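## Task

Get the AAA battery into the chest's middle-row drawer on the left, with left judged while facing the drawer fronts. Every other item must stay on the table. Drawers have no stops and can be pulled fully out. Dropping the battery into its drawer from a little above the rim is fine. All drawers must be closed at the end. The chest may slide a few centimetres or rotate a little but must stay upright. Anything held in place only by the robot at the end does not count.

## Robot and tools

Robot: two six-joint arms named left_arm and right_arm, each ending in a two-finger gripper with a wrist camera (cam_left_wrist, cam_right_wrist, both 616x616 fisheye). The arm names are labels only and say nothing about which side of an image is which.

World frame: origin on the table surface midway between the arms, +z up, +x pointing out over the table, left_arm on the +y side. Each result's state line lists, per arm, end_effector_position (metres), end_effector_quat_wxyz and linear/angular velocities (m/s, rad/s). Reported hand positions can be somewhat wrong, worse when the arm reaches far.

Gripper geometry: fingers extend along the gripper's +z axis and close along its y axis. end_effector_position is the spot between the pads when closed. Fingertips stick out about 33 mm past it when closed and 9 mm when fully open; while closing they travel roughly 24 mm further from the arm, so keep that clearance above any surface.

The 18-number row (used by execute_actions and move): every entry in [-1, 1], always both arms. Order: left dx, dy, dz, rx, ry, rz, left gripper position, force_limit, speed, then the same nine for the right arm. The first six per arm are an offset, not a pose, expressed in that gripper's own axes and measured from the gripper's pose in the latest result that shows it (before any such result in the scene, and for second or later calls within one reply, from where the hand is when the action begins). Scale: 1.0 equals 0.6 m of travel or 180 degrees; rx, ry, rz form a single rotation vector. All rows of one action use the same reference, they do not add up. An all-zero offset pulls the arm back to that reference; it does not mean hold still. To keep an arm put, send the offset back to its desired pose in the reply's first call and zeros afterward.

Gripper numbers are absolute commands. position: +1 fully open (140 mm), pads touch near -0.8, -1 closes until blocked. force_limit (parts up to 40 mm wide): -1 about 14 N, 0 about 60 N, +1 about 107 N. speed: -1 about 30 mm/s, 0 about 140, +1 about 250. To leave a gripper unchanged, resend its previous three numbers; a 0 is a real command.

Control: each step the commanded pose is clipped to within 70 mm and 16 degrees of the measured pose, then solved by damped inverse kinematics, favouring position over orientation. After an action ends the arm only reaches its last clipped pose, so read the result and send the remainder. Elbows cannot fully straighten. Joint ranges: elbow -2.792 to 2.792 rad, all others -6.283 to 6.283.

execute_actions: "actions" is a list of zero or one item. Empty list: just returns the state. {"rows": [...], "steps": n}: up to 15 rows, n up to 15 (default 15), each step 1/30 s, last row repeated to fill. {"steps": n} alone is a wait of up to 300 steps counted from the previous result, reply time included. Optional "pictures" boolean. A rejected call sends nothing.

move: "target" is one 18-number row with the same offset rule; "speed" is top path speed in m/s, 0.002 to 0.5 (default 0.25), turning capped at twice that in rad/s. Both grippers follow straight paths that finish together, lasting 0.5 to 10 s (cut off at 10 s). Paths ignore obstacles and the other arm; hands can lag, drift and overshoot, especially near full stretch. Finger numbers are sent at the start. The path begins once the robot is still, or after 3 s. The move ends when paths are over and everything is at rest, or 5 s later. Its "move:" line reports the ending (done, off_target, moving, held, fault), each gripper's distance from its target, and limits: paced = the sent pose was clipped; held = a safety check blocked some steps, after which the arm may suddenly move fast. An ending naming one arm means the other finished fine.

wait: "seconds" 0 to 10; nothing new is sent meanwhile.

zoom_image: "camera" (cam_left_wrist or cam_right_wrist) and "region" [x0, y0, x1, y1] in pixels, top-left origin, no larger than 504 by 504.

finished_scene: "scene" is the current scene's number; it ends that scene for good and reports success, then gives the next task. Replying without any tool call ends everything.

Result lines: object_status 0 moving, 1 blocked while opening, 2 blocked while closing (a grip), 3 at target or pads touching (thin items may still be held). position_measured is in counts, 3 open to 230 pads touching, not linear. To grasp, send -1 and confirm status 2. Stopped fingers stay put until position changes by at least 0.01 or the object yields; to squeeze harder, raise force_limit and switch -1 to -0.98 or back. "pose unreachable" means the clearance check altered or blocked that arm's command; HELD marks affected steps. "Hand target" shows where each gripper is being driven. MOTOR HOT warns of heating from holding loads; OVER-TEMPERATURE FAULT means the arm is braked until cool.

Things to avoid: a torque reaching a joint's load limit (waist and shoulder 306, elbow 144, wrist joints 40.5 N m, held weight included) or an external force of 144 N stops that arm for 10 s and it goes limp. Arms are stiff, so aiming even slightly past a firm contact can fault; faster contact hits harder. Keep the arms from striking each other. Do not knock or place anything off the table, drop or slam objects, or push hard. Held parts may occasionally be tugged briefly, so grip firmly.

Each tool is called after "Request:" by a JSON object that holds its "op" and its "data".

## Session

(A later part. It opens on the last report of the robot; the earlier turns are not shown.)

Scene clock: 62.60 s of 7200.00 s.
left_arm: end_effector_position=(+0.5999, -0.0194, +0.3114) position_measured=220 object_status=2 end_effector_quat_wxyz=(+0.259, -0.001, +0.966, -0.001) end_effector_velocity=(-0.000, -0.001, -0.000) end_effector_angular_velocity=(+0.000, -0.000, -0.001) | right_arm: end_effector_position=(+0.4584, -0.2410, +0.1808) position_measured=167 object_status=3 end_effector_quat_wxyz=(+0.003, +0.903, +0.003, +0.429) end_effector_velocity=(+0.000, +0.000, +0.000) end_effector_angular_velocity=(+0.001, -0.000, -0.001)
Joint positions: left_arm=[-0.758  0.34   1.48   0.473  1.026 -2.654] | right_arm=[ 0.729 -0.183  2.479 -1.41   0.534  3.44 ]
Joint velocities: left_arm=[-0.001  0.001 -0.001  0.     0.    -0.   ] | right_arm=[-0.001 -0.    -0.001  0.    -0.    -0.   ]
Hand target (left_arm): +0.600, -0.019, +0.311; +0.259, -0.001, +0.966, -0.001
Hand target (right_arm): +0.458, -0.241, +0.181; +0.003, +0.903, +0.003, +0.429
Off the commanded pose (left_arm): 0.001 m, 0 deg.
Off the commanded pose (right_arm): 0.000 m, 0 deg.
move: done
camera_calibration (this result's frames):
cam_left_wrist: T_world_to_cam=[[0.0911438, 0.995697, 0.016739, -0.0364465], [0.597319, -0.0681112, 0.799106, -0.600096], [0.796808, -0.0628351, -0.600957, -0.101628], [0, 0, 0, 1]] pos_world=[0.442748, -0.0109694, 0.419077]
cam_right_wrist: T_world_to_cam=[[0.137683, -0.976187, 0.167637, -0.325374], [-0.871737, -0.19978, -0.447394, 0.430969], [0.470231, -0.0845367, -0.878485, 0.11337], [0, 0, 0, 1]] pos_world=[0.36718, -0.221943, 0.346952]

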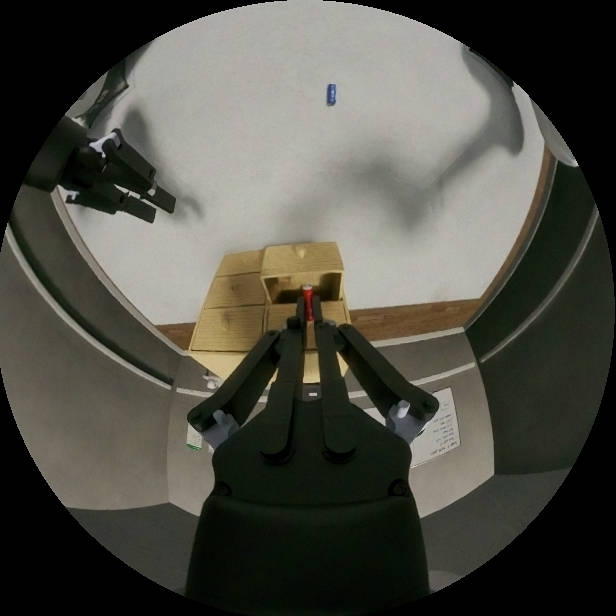

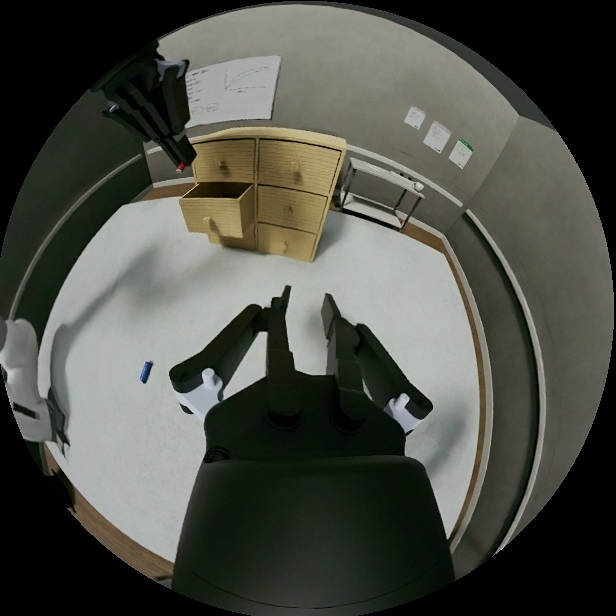

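Request:
{"op": "move", "data": {"target": [-0.029,-0.01,0.134,0,0,0,-1,0,0,0,0,0,0,0,0,-0.3,0,0], "speed": 0.08}}

Request:
{"op": "zoom_image", "data": {"camera": "cam_left_wrist", "region": [200,200,420,400]}}

Request:
{"op": "zoom_image", "data": {"camera": "cam_right_wrist", "region": [120,80,320,260]}}

Scene clock: 67.00 s of 7200.00 s.
left_arm: end_effector_position=(+0.6553, -0.0256, +0.2505) position_measured=220 object_status=2 end_effector_quat_wxyz=(+0.259, -0.001, +0.966, -0.001) end_effector_velocity=(+0.001, +0.001, +0.000) end_effector_angular_velocity=(-0.001, -0.001, +0.002) | right_arm: end_effector_position=(+0.4584, -0.2410, +0.1808) position_measured=167 object_status=3 end_effector_quat_wxyz=(+0.003, +0.903, +0.003, +0.429) end_effector_velocity=(+0.000, -0.001, +0.000) end_effector_angular_velocity=(-0.000, -0.001, -0.001)
Joint positions: left_arm=[-0.708  0.433  1.46   0.481  0.939 -2.644] | right_arm=[ 0.729 -0.183  2.479 -1.41   0.534  3.44 ]
Joint velocities: left_arm=[ 0.002 -0.    -0.    -0.    -0.001  0.   ] | right_arm=[-0.001 -0.     0.    -0.     0.001  0.   ]
Hand target (left_arm): +0.655, -0.026, +0.250; +0.259, -0.001, +0.966, -0.001
Hand target (right_arm): +0.458, -0.241, +0.181; +0.003, +0.903, +0.003, +0.429
Off the commanded pose (left_arm): 0.000 m, 0 deg.
Off the commanded pose (right_arm): 0.000 m, 0 deg.
After step 90, 0.10 s passed at rest.
move: done
camera_calibration (this result's frames):
cam_left_wrist: T_world_to_cam=[[0.0912645, 0.995685, 0.0168266, -0.0344179], [0.597228, -0.0682475, 0.799163, -0.584877], [0.796862, -0.0628858, -0.600879, -0.182748], [0, 0, 0, 1]] pos_world=[0.498071, -0.0171392, 0.358182]
cam_right_wrist: T_world_to_cam=[[0.137683, -0.976187, 0.167638, -0.325368], [-0.871739, -0.199781, -0.447392, 0.430979], [0.470229, -0.0845386, -0.878486, 0.113368], [0, 0, 0, 1]] pos_world=[0.36719, -0.221935, 0.346953]

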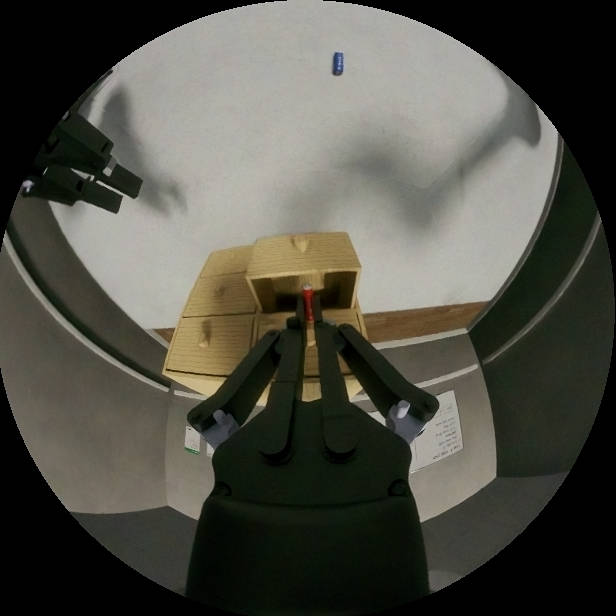

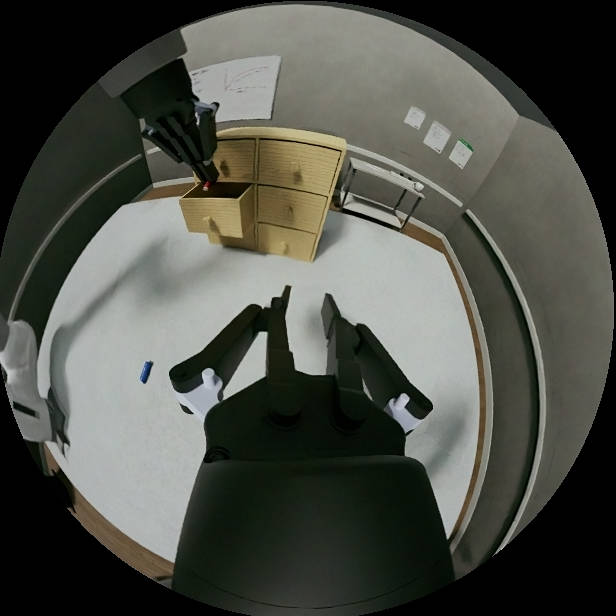

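Region (200, 200, 420, 400) of cam_left_wrist's 616x616 image, scaled by 2.291, with more detail than that image has; it fills the top 458 rows of this view, and the rest is white.

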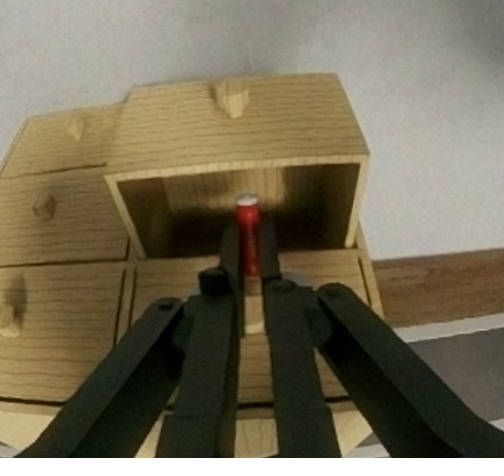

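Region (120, 80, 320, 260) of cam_right_wrist's 616x616 image, scaled by 2.520, with more detail than that image has; it fills the top 454 rows of this view, and the rest is white.

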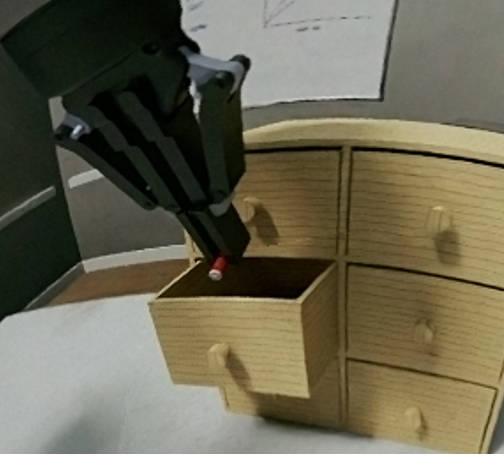

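Request:
{"op": "move", "data": {"target": [0.019,0,0.037,0,0,0,-1,0,0,0,0,0,0,0,0,-0.3,0,0], "speed": 0.04}}

Request:
{"op": "zoom_image", "data": {"camera": "cam_left_wrist", "region": [200,200,420,400]}}

Request:
{"op": "zoom_image", "data": {"camera": "cam_right_wrist", "region": [120,80,320,260]}}

Scene clock: 70.17 s of 7200.00 s.
left_arm: end_effector_position=(+0.6565, -0.0257, +0.2256) position_measured=220 object_status=2 end_effector_quat_wxyz=(+0.259, -0.001, +0.966, -0.001) end_effector_velocity=(-0.002, -0.001, -0.000) end_effector_angular_velocity=(+0.000, +0.000, -0.002) | right_arm: end_effector_position=(+0.4584, -0.2410, +0.1808) position_measured=167 object_status=3 end_effector_quat_wxyz=(+0.003, +0.903, +0.003, +0.429) end_effector_velocity=(+0.000, -0.000, +0.001) end_effector_angular_velocity=(+0.001, -0.001, -0.001)
Joint positions: left_arm=[-0.707  0.448  1.484  0.495  0.903 -2.666] | right_arm=[ 0.729 -0.183  2.479 -1.41   0.534  3.44 ]
Joint velocities: left_arm=[-0.002 -0.     0.001 -0.    -0.    -0.   ] | right_arm=[-0.001 -0.001 -0.     0.     0.     0.   ]
Hand target (left_arm): +0.657, -0.026, +0.226; +0.259, -0.001, +0.966, -0.001
Hand target (right_arm): +0.458, -0.241, +0.181; +0.003, +0.903, +0.003, +0.429
Off the commanded pose (left_arm): 0.000 m, 0 deg.
Off the commanded pose (right_arm): 0.000 m, 0 deg.
move: done
camera_calibration (this result's frames):
cam_left_wrist: T_world_to_cam=[[0.0913131, 0.995679, 0.0168629, -0.0340466], [0.597227, -0.0683059, 0.799159, -0.565683], [0.796858, -0.0629027, -0.600884, -0.198754], [0, 0, 0, 1]] pos_world=[0.499329, -0.0172422, 0.333217]
cam_right_wrist: T_world_to_cam=[[0.13768, -0.976189, 0.167627, -0.325368], [-0.871731, -0.199775, -0.447409, 0.430983], [0.470243, -0.0845265, -0.87848, 0.113373], [0, 0, 0, 1]] pos_world=[0.367186, -0.221938, 0.346962]

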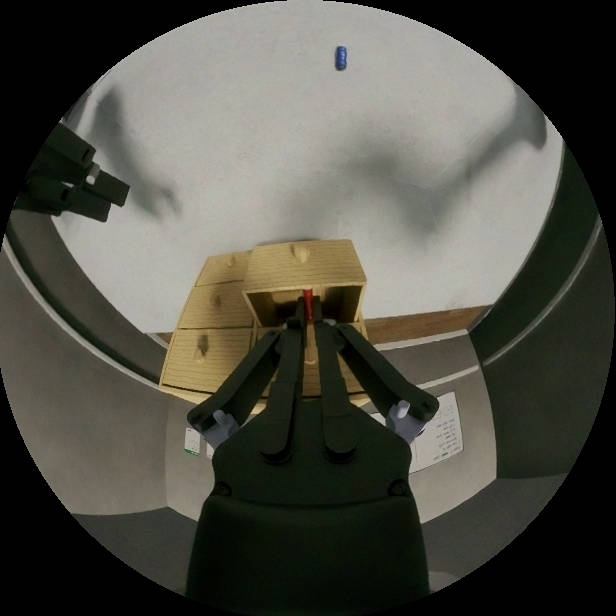

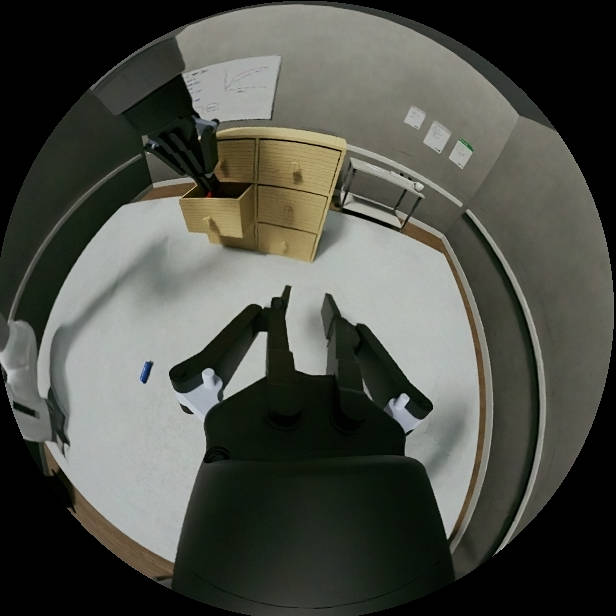

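Region (200, 200, 420, 400) of cam_left_wrist's 616x616 image, scaled by 2.291, with more detail than that image has; it fills the top 458 rows of this view, and the rest is white.

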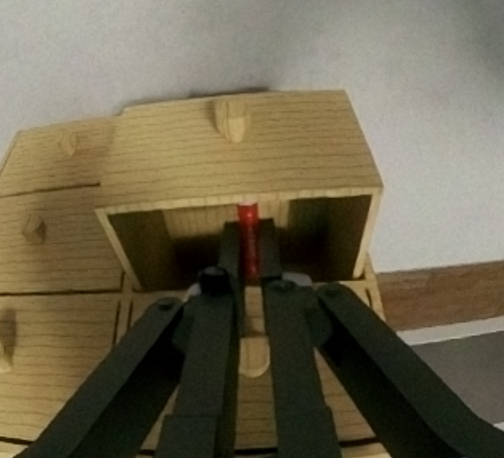

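Region (120, 80, 320, 260) of cam_right_wrist's 616x616 image, scaled by 2.520, with more detail than that image has; it fills the top 454 rows of this view, and the rest is white.

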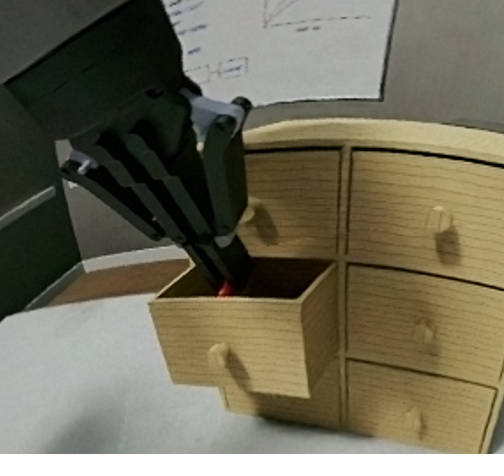

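Request:
{"op": "execute_actions", "data": {"actions": [{"rows":[[0,0,0,0,0,0,-0.4,0,0,0,0,0,0,0,0,-0.3,0,0]],"steps":10}], "pictures": false}}

Request:
{"op": "move", "data": {"target": [0,0,-0.2,0,0,0,-0.4,0,0,0,0,0,0,0,0,-0.3,0,0]}}

Request:
{"op": "move", "data": {"target": [0.2,0.55,-0.1,0,0,0,-0.4,0,0,0,0,0,0,0,0,-0.3,0,0], "speed": 0.35}}

Request:
{"op": "move", "data": {"target": [0,0,0,0,0,0,-0.4,0,0,0.117,-0.36,0.159,0,0,0,-0.3,0,0]}}

Scene clock: 73.10 s of 7200.00 s.
left_arm: end_effector_position=(+0.6565, -0.0257, +0.2256) position_measured=179 object_status=0 end_effector_quat_wxyz=(+0.259, -0.001, +0.966, -0.001) end_effector_velocity=(+0.000, +0.000, -0.000) end_effector_angular_velocity=(+0.000, +0.000, +0.000) | right_arm: end_effector_position=(+0.4584, -0.2410, +0.1808) position_measured=167 object_status=3 end_effector_quat_wxyz=(+0.003, +0.903, +0.003, +0.429) end_effector_velocity=(+0.000, +0.000, -0.000) end_effector_angular_velocity=(-0.000, +0.000, -0.001)
Joint positions: left_arm=[-0.707  0.448  1.484  0.495  0.903 -2.666] | right_arm=[ 0.729 -0.183  2.479 -1.41   0.534  3.44 ]
Joint velocities: left_arm=[0. 0. 0. 0. 0. 0.] | right_arm=[-0.     0.001 -0.     0.     0.     0.   ]
Hand target (left_arm): +0.657, -0.026, +0.226; +0.259, -0.001, +0.966, -0.001
Hand target (right_arm): +0.458, -0.241, +0.181; +0.003, +0.903, +0.003, +0.429
Off the commanded pose (left_arm): 0.000 m, 0 deg.
Off the commanded pose (right_arm): 0.000 m, 0 deg.
Steps of this call (steps 1 to 78: nothing new was sent; steps 79 to 88: all 10 steps of this action). Readings (end_effector_position | what the end effector reports):
79: left_arm (+0.6565, -0.0257, +0.2256) | right_arm (+0.4584, -0.2410, +0.1808) | left_arm position_measured=220 object_status=0 | right_arm position_measured=167 object_status=3
80: left_arm (+0.6565, -0.0257, +0.2256) | right_arm (+0.4584, -0.2410, +0.1808) | left_arm position_measured=220 object_status=0 | right_arm position_measured=167 object_status=3
82: left_arm (+0.6565, -0.0257, +0.2256) | right_arm (+0.4584, -0.2410, +0.1808) | left_arm position_measured=203 object_status=0 | right_arm position_measured=167 object_status=3
86: left_arm (+0.6565, -0.0257, +0.2256) | right_arm (+0.4584, -0.2410, +0.1808) | left_arm position_measured=179 object_status=0 | right_arm position_measured=167 object_status=3
88: the state above

Scene clock: 74.17 s of 7200.00 s.
left_arm: end_effector_position=(+0.5964, -0.0253, +0.3295) position_measured=179 object_status=3 end_effector_quat_wxyz=(+0.259, -0.001, +0.966, -0.001) end_effector_velocity=(-0.001, -0.001, +0.000) end_effector_angular_velocity=(-0.000, -0.000, -0.001) | right_arm: end_effector_position=(+0.4584, -0.2410, +0.1808) position_measured=167 object_status=3 end_effector_quat_wxyz=(+0.003, +0.903, +0.003, +0.429) end_effector_velocity=(+0.000, -0.000, +0.001) end_effector_angular_velocity=(+0.000, -0.001, -0.001)
Joint positions: left_arm=[-0.766  0.336  1.452  0.467  1.058 -2.646] | right_arm=[ 0.729 -0.183  2.479 -1.41   0.534  3.44 ]
Joint velocities: left_arm=[-0.001 -0.    -0.    -0.    -0.     0.   ] | right_arm=[-0.001 -0.001 -0.     0.     0.    -0.   ]
Hand target (left_arm): +0.596, -0.025, +0.330; +0.259, -0.001, +0.966, -0.001
Hand target (right_arm): +0.458, -0.241, +0.181; +0.003, +0.903, +0.003, +0.429
Off the commanded pose (left_arm): 0.000 m, 0 deg.
Off the commanded pose (right_arm): 0.000 m, 0 deg.
move: done
camera_calibration (this result's frames):
cam_left_wrist: T_world_to_cam=[[0.0910791, 0.995703, 0.0167129, -0.0304772], [0.597357, -0.0680541, 0.799083, -0.612858], [0.796787, -0.0627963, -0.600988, -0.0883421], [0, 0, 0, 1]] pos_world=[0.43926, -0.0169088, 0.437141]
cam_right_wrist: T_world_to_cam=[[0.137683, -0.976187, 0.16764, -0.325369], [-0.871739, -0.199782, -0.44739, 0.430977], [0.470228, -0.0845398, -0.878487, 0.113368], [0, 0, 0, 1]] pos_world=[0.367189, -0.221935, 0.346952]

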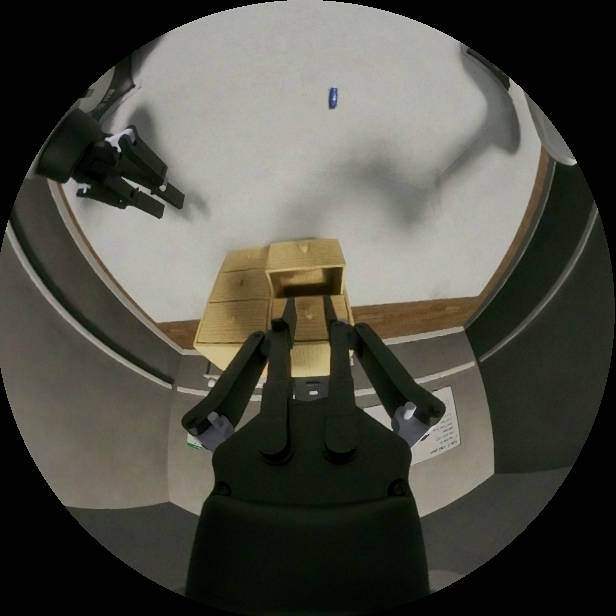

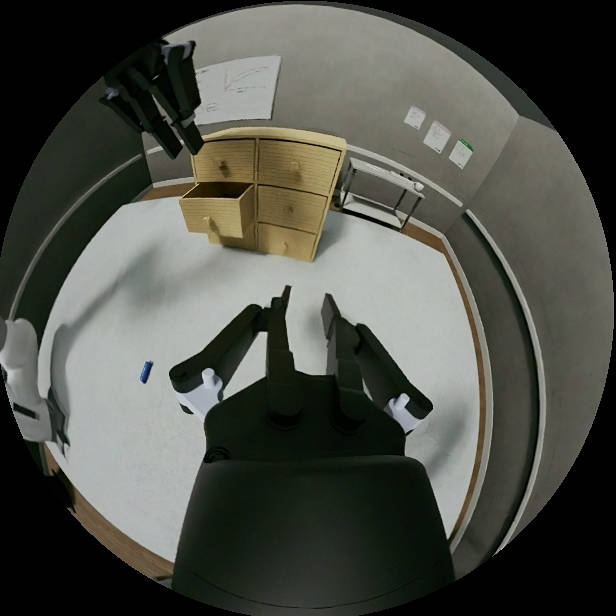

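Scene clock: 75.60 s of 7200.00 s.
left_arm: end_effector_position=(+0.4621, +0.3045, +0.3204) position_measured=179 object_status=3 end_effector_quat_wxyz=(+0.259, -0.001, +0.966, -0.001) end_effector_velocity=(+0.000, +0.000, +0.001) end_effector_angular_velocity=(-0.001, -0.001, +0.001) | right_arm: end_effector_position=(+0.4584, -0.2410, +0.1808) position_measured=167 object_status=3 end_effector_quat_wxyz=(+0.003, +0.903, +0.003, +0.429) end_effector_velocity=(-0.000, -0.000, -0.001) end_effector_angular_velocity=(-0.001, +0.001, +0.001)
Joint positions: left_arm=[-0.531 -0.176  2.027  0.404  0.904 -2.429] | right_arm=[ 0.729 -0.183  2.479 -1.41   0.534  3.44 ]
Joint velocities: left_arm=[ 0.001 -0.001 -0.001  0.     0.001  0.   ] | right_arm=[ 0.     0.001  0.001 -0.    -0.    -0.   ]
Hand target (left_arm): +0.462, +0.305, +0.320; +0.259, -0.001, +0.966, -0.001
Hand target (right_arm): +0.458, -0.241, +0.181; +0.003, +0.903, +0.003, +0.429
Off the commanded pose (left_arm): 0.000 m, 0 deg.
Off the commanded pose (right_arm): 0.000 m, 0 deg.
move: done
camera_calibration (this result's frames):
cam_left_wrist: T_world_to_cam=[[0.0913204, 0.995672, 0.0172653, -0.346741], [0.597417, -0.0686482, 0.798987, -0.502743], [0.796714, -0.0626493, -0.6011, 0.0340111], [0, 0, 0, 1]] pos_world=[0.304915, 0.312858, 0.428116]
cam_right_wrist: T_world_to_cam=[[0.137683, -0.976187, 0.167639, -0.325369], [-0.871739, -0.199782, -0.44739, 0.430977], [0.470228, -0.0845398, -0.878487, 0.113368], [0, 0, 0, 1]] pos_world=[0.367189, -0.221935, 0.346952]

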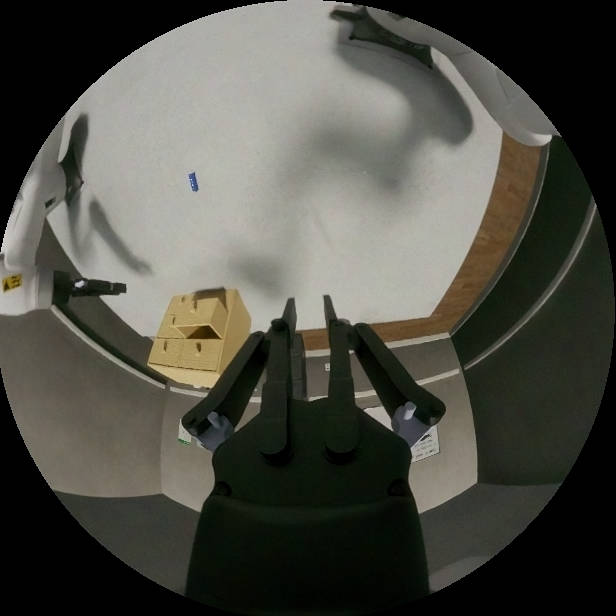

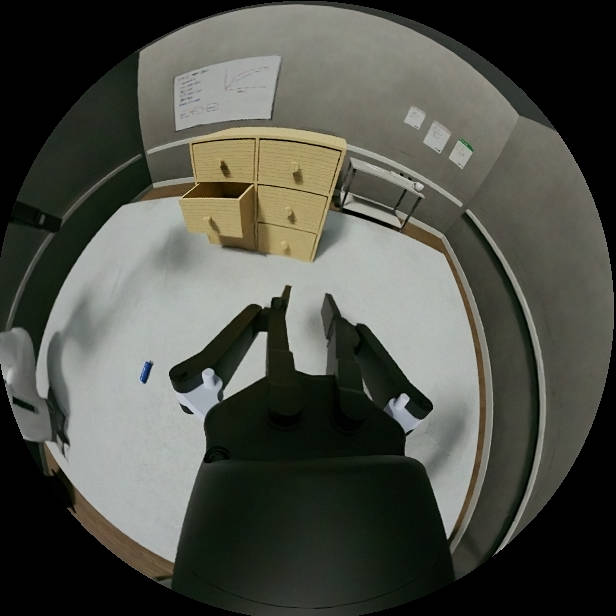

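Scene clock: 76.97 s of 7200.00 s.
left_arm: end_effector_position=(+0.4621, +0.3045, +0.3204) position_measured=179 object_status=3 end_effector_quat_wxyz=(+0.259, -0.001, +0.966, -0.001) end_effector_velocity=(-0.000, +0.000, -0.000) end_effector_angular_velocity=(+0.000, +0.000, +0.000) | right_arm: end_effector_position=(+0.5762, -0.0247, +0.1730) position_measured=167 object_status=3 end_effector_quat_wxyz=(+0.003, +0.903, +0.003, +0.429) end_effector_velocity=(+0.000, +0.001, -0.001) end_effector_angular_velocity=(-0.001, +0.001, +0.000)
Joint positions: left_arm=[-0.531 -0.176  2.027  0.404  0.904 -2.429] | right_arm=[ 0.893  0.216  2.089 -1.347  0.652  3.497]
Joint velocities: left_arm=[ 0. -0.  0. -0.  0.  0.] | right_arm=[ 0.     0.002 -0.001  0.    -0.    -0.   ]
Hand target (left_arm): +0.462, +0.304, +0.320; +0.259, -0.001, +0.966, -0.001
Hand target (right_arm): +0.576, -0.025, +0.173; +0.003, +0.904, +0.003, +0.429
Off the commanded pose (left_arm): 0.000 m, 0 deg.
Off the commanded pose (right_arm): 0.000 m, 0 deg.
move: done
camera_calibration (this result's frames):
cam_left_wrist: T_world_to_cam=[[0.091312, 0.995673, 0.01727, -0.346747], [0.597425, -0.0686476, 0.798981, -0.502739], [0.796709, -0.062639, -0.601109, 0.0340103], [0, 0, 0, 1]] pos_world=[0.304915, 0.312865, 0.428111]
cam_right_wrist: T_world_to_cam=[[0.137732, -0.976253, 0.167215, -0.129133], [-0.87178, -0.199621, -0.447383, 0.573436], [0.470138, -0.0841562, -0.878572, 0.0695512], [0, 0, 0, 1]] pos_world=[0.484997, -0.0057427, 0.339244]

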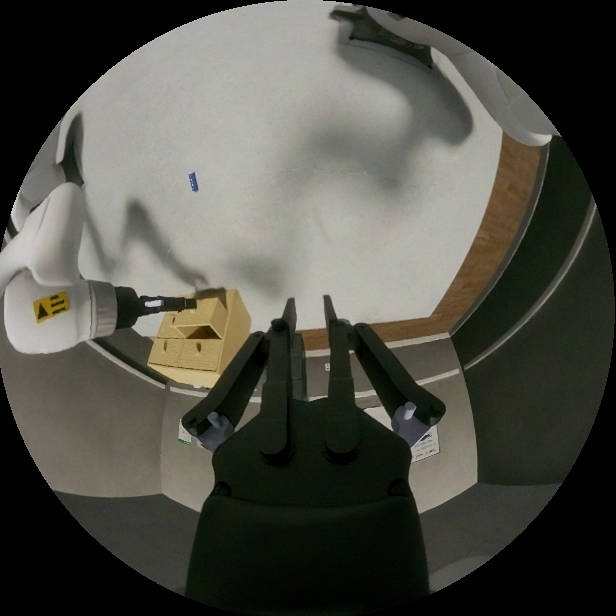

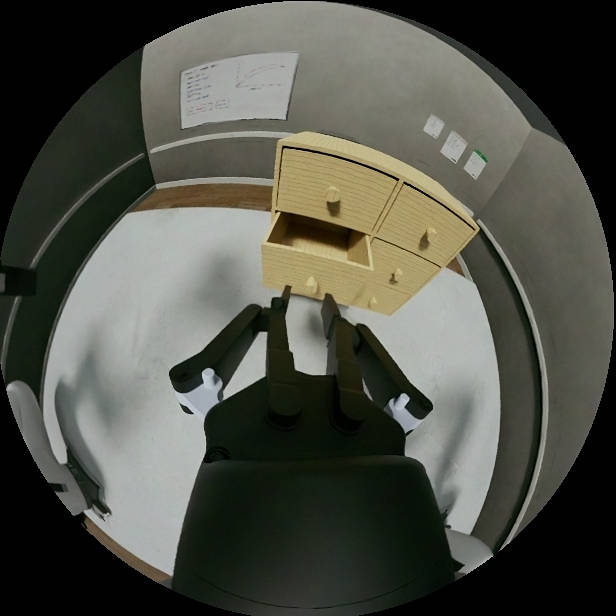

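Request:
{"op": "move", "data": {"target": [0,0,0,0,0,0,-0.4,0,0,0.003,0,0.051,0,0,0,-0.3,0,0], "speed": 0.08}}

Request:
{"op": "execute_actions", "data": {"actions": [{"rows":[[0,0,0,0,0,0,-0.4,0,0,0,0,0,0,0,0,-1,0,0]],"steps":13}]}}

Request:
{"op": "zoom_image", "data": {"camera": "cam_right_wrist", "region": [220,170,420,350]}}

Scene clock: 80.10 s of 7200.00 s.
left_arm: end_effector_position=(+0.4621, +0.3045, +0.3204) position_measured=179 object_status=3 end_effector_quat_wxyz=(+0.259, -0.001, +0.966, -0.001) end_effector_velocity=(-0.000, -0.000, -0.000) end_effector_angular_velocity=(+0.000, -0.000, -0.001) | right_arm: end_effector_position=(+0.6010, -0.0248, +0.1550) position_measured=167 object_status=3 end_effector_quat_wxyz=(+0.003, +0.903, +0.003, +0.429) end_effector_velocity=(+0.000, -0.000, -0.001) end_effector_angular_velocity=(-0.001, +0.001, -0.000)
Joint positions: left_arm=[-0.531 -0.176  2.027  0.404  0.904 -2.429] | right_arm=[ 0.86   0.26   2.074 -1.402  0.622  3.536]
Joint velocities: left_arm=[-0.001 -0.     0.     0.    -0.     0.   ] | right_arm=[-0.     0.001 -0.    -0.     0.     0.   ]
Hand target (left_arm): +0.462, +0.304, +0.320; +0.259, -0.001, +0.966, -0.001
Hand target (right_arm): +0.601, -0.025, +0.155; +0.003, +0.903, +0.003, +0.429
Off the commanded pose (left_arm): 0.000 m, 0 deg.
Off the commanded pose (right_arm): 0.000 m, 0 deg.
move: done
camera_calibration (this result's frames):
cam_left_wrist: T_world_to_cam=[[0.0913119, 0.995673, 0.01727, -0.346747], [0.597426, -0.0686475, 0.798981, -0.50274], [0.796709, -0.0626389, -0.601109, 0.0340103], [0, 0, 0, 1]] pos_world=[0.304915, 0.312865, 0.428111]
cam_right_wrist: T_world_to_cam=[[0.137773, -0.97624, 0.167257, -0.129634], [-0.871752, -0.199681, -0.447411, 0.586994], [0.470178, -0.0841651, -0.878549, 0.0420305], [0, 0, 0, 1]] pos_world=[0.509812, -0.0058049, 0.321236]

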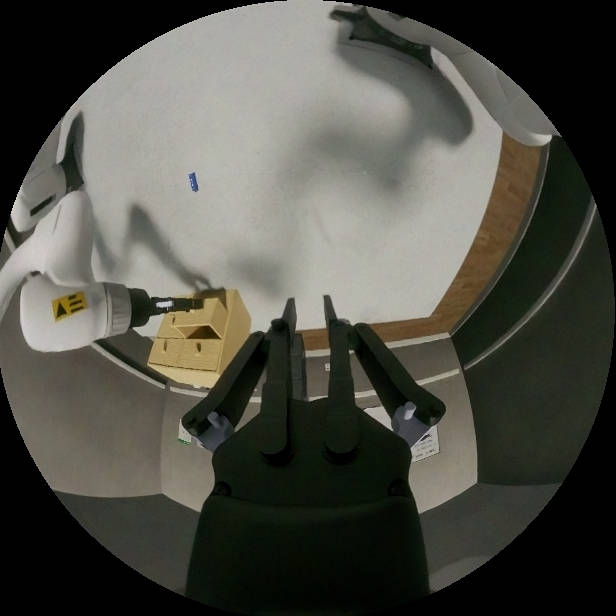

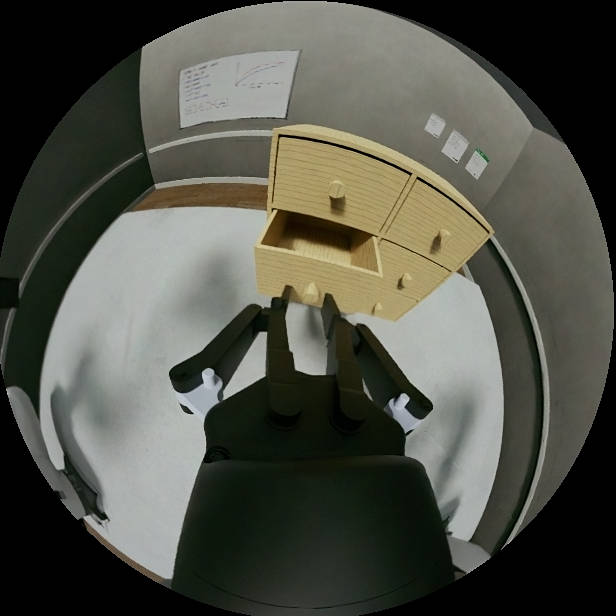

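Scene clock: 80.53 s of 7200.00 s.
left_arm: end_effector_position=(+0.4621, +0.3045, +0.3204) position_measured=179 object_status=3 end_effector_quat_wxyz=(+0.259, -0.001, +0.966, -0.001) end_effector_velocity=(-0.000, +0.001, -0.001) end_effector_angular_velocity=(+0.001, +0.001, +0.001) | right_arm: end_effector_position=(+0.6010, -0.0248, +0.1550) position_measured=212 object_status=0 end_effector_quat_wxyz=(+0.003, +0.903, +0.003, +0.429) end_effector_velocity=(+0.000, +0.000, +0.000) end_effector_angular_velocity=(+0.000, -0.000, +0.000)
Joint positions: left_arm=[-0.531 -0.176  2.027  0.404  0.904 -2.429] | right_arm=[ 0.86   0.26   2.074 -1.402  0.622  3.536]
Joint velocities: left_arm=[ 0.001  0.     0.001  0.    -0.    -0.   ] | right_arm=[-0. -0. -0. -0. -0. -0.]
Hand target (left_arm): +0.462, +0.304, +0.320; +0.259, -0.001, +0.966, -0.001
Hand target (right_arm): +0.601, -0.025, +0.155; +0.003, +0.903, +0.003, +0.429
Off the commanded pose (left_arm): 0.000 m, 0 deg.
Off the commanded pose (right_arm): 0.000 m, 0 deg.
Steps of this call (steps 1 to 13: all 13 steps of this action). Readings (end_effector_position | what the end effector reports):
1: left_arm (+0.4621, +0.3045, +0.3204) | right_arm (+0.6010, -0.0248, +0.1550) | left_arm position_measured=179 object_status=3 | right_arm position_measured=167 object_status=0
2: left_arm (+0.4621, +0.3045, +0.3204) | right_arm (+0.6010, -0.0248, +0.1550) | left_arm position_measured=179 object_status=3 | right_arm position_measured=169 object_status=0
4: left_arm (+0.4621, +0.3045, +0.3204) | right_arm (+0.6010, -0.0248, +0.1550) | left_arm position_measured=179 object_status=3 | right_arm position_measured=185 object_status=0
8: left_arm (+0.4621, +0.3045, +0.3204) | right_arm (+0.6010, -0.0248, +0.1550) | left_arm position_measured=179 object_status=3 | right_arm position_measured=212 object_status=0
13: the state above
camera_calibration (this result's frames):
cam_left_wrist: T_world_to_cam=[[0.0913119, 0.995673, 0.0172702, -0.346747], [0.597426, -0.0686476, 0.798981, -0.502739], [0.796709, -0.0626388, -0.601109, 0.0340103], [0, 0, 0, 1]] pos_world=[0.304915, 0.312865, 0.428111]
cam_right_wrist: T_world_to_cam=[[0.137802, -0.976237, 0.167248, -0.12964], [-0.871745, -0.199703, -0.447414, 0.586994], [0.470182, -0.0841429, -0.878549, 0.0420298], [0, 0, 0, 1]] pos_world=[0.509812, -0.00579893, 0.321237]

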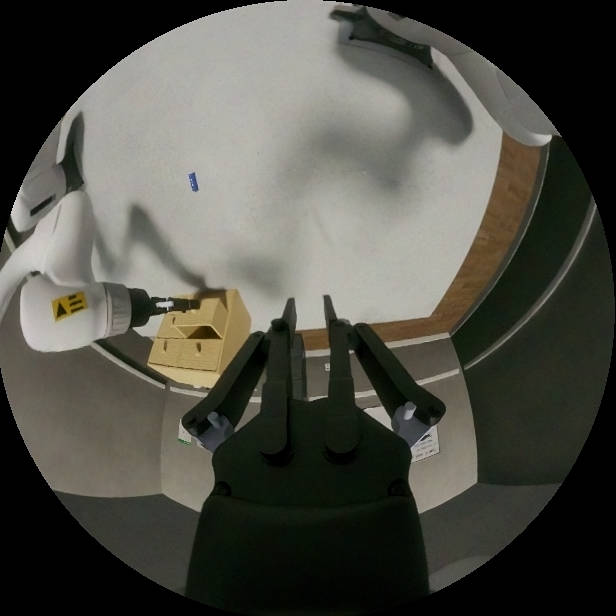

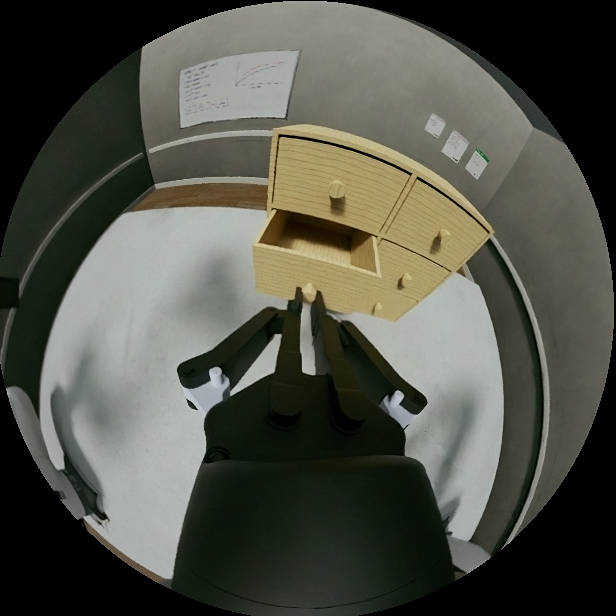

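Region (220, 170, 420, 350) of cam_right_wrist's 616x616 image, scaled by 2.520, with more detail than that image has; it fills the top 454 rows of this view, and the rest is white.

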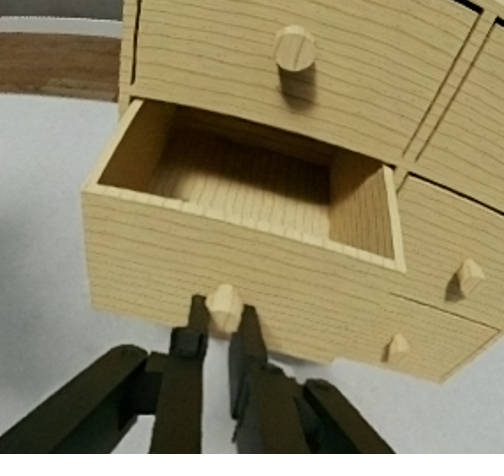

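Request:
{"op": "move", "data": {"target": [-0.393,-0.341,0.112,0,0.167,0,-0.4,0,0,0,0,0,0,0,0,-1,0,0], "speed": 0.25}}

Scene clock: 86.67 s of 7200.00 s.
left_arm: end_effector_position=(+0.6999, +0.1006, +0.3805) position_measured=179 object_status=3 end_effector_quat_wxyz=(-0.000, -0.000, +1.000, -0.001) end_effector_velocity=(-0.001, -0.001, -0.001) end_effector_angular_velocity=(+0.001, +0.002, -0.001) | right_arm: end_effector_position=(+0.6010, -0.0248, +0.1550) position_measured=212 object_status=2 end_effector_quat_wxyz=(+0.003, +0.903, +0.003, +0.429) end_effector_velocity=(-0.001, -0.001, -0.001) end_effector_angular_velocity=(-0.000, +0.001, -0.000)
Joint positions: left_arm=[-0.428  0.546  0.969 -0.001  1.625 -2.136] | right_arm=[ 0.86   0.26   2.074 -1.402  0.622  3.536]
Joint velocities: left_arm=[-0.001  0.001  0.     0.     0.001 -0.001] | right_arm=[-0.    -0.     0.001  0.    -0.     0.   ]
Hand target (left_arm): +0.700, +0.101, +0.380; -0.000, -0.000, +1.000, -0.001
Hand target (right_arm): +0.601, -0.025, +0.155; +0.003, +0.903, +0.003, +0.429
Off the commanded pose (left_arm): 0.000 m, 0 deg.
Off the commanded pose (right_arm): 0.000 m, 0 deg.
After step 90, 1.40 s passed at rest.
move: done
camera_calibration (this result's frames):
cam_left_wrist: T_world_to_cam=[[0.0884628, 0.995579, -0.0315573, -0.145922], [0.91728, -0.0690735, 0.392208, -0.775837], [0.388294, -0.0636426, -0.919335, 0.27497], [0, 0, 0, 1]] pos_world=[0.617799, 0.109187, 0.552474]
cam_right_wrist: T_world_to_cam=[[0.137782, -0.976237, 0.167264, -0.129639], [-0.871744, -0.199693, -0.44742, 0.586996], [0.47019, -0.0841644, -0.878543, 0.0420247], [0, 0, 0, 1]] pos_world=[0.509813, -0.00580262, 0.321238]

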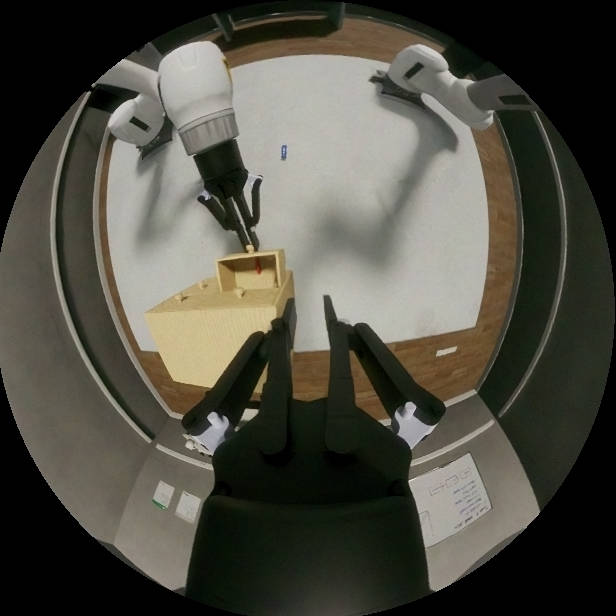

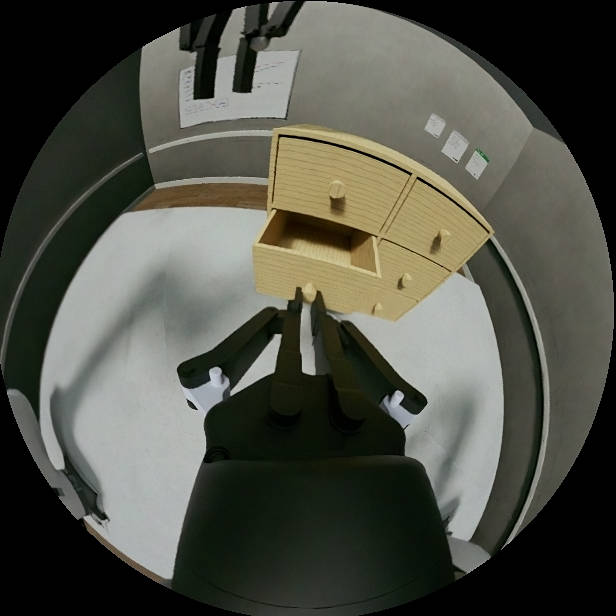

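Request:
{"op": "move", "data": {"target": [0,0.35,-0.05,0,0,0,-0.4,0,0,0.067,0.008,0.074,0,0,0,-1,0,0], "speed": 0.05}}

Scene clock: 92.83 s of 7200.00 s.
left_arm: end_effector_position=(+0.6995, +0.3107, +0.4100) position_measured=179 object_status=3 end_effector_quat_wxyz=(-0.000, -0.000, +1.000, -0.001) end_effector_velocity=(-0.001, -0.000, -0.000) end_effector_angular_velocity=(+0.000, +0.001, -0.001) | right_arm: end_effector_position=(+0.6609, -0.0295, +0.1580) position_measured=212 object_status=2 end_effector_quat_wxyz=(+0.003, +0.903, +0.003, +0.429) end_effector_velocity=(+0.000, -0.000, +0.001) end_effector_angular_velocity=(+0.001, -0.001, -0.001)
Joint positions: left_arm=[-0.202  0.392  1.148 -0.001  1.601 -1.91 ] | right_arm=[ 0.781  0.304  2.005 -1.404  0.57   3.473]
Joint velocities: left_arm=[-0.001 -0.     0.001 -0.     0.001  0.   ] | right_arm=[-0.001 -0.001 -0.     0.    -0.     0.   ]
Hand target (left_arm): +0.700, +0.311, +0.410; -0.000, -0.000, +1.000, -0.001
Hand target (right_arm): +0.661, -0.030, +0.158; +0.003, +0.903, +0.003, +0.429
Off the commanded pose (left_arm): 0.000 m, 0 deg.
Off the commanded pose (right_arm): 0.000 m, 0 deg.
move: done
camera_calibration (this result's frames):
cam_left_wrist: T_world_to_cam=[[0.0884908, 0.995591, -0.0311151, -0.354344], [0.917342, -0.0692838, 0.392026, -0.772476], [0.388142, -0.0632339, -0.919428, 0.315558], [0, 0, 0, 1]] pos_world=[0.617499, 0.319215, 0.581938]
cam_right_wrist: T_world_to_cam=[[0.137739, -0.976205, 0.167485, -0.143034], [-0.871724, -0.199762, -0.447428, 0.639544], [0.470239, -0.0843726, -0.878497, 0.016063], [0, 0, 0, 1]] pos_world=[0.569654, -0.0105192, 0.324217]

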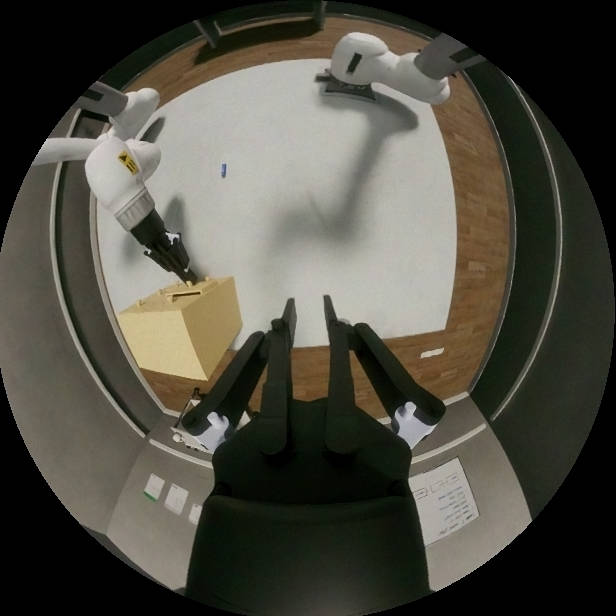

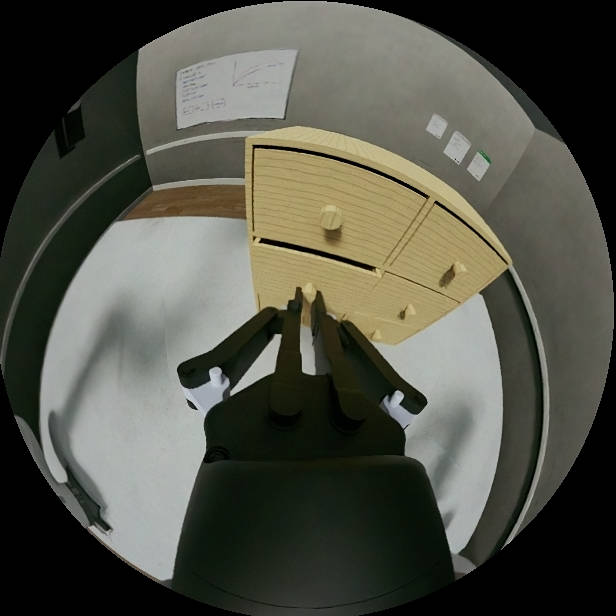

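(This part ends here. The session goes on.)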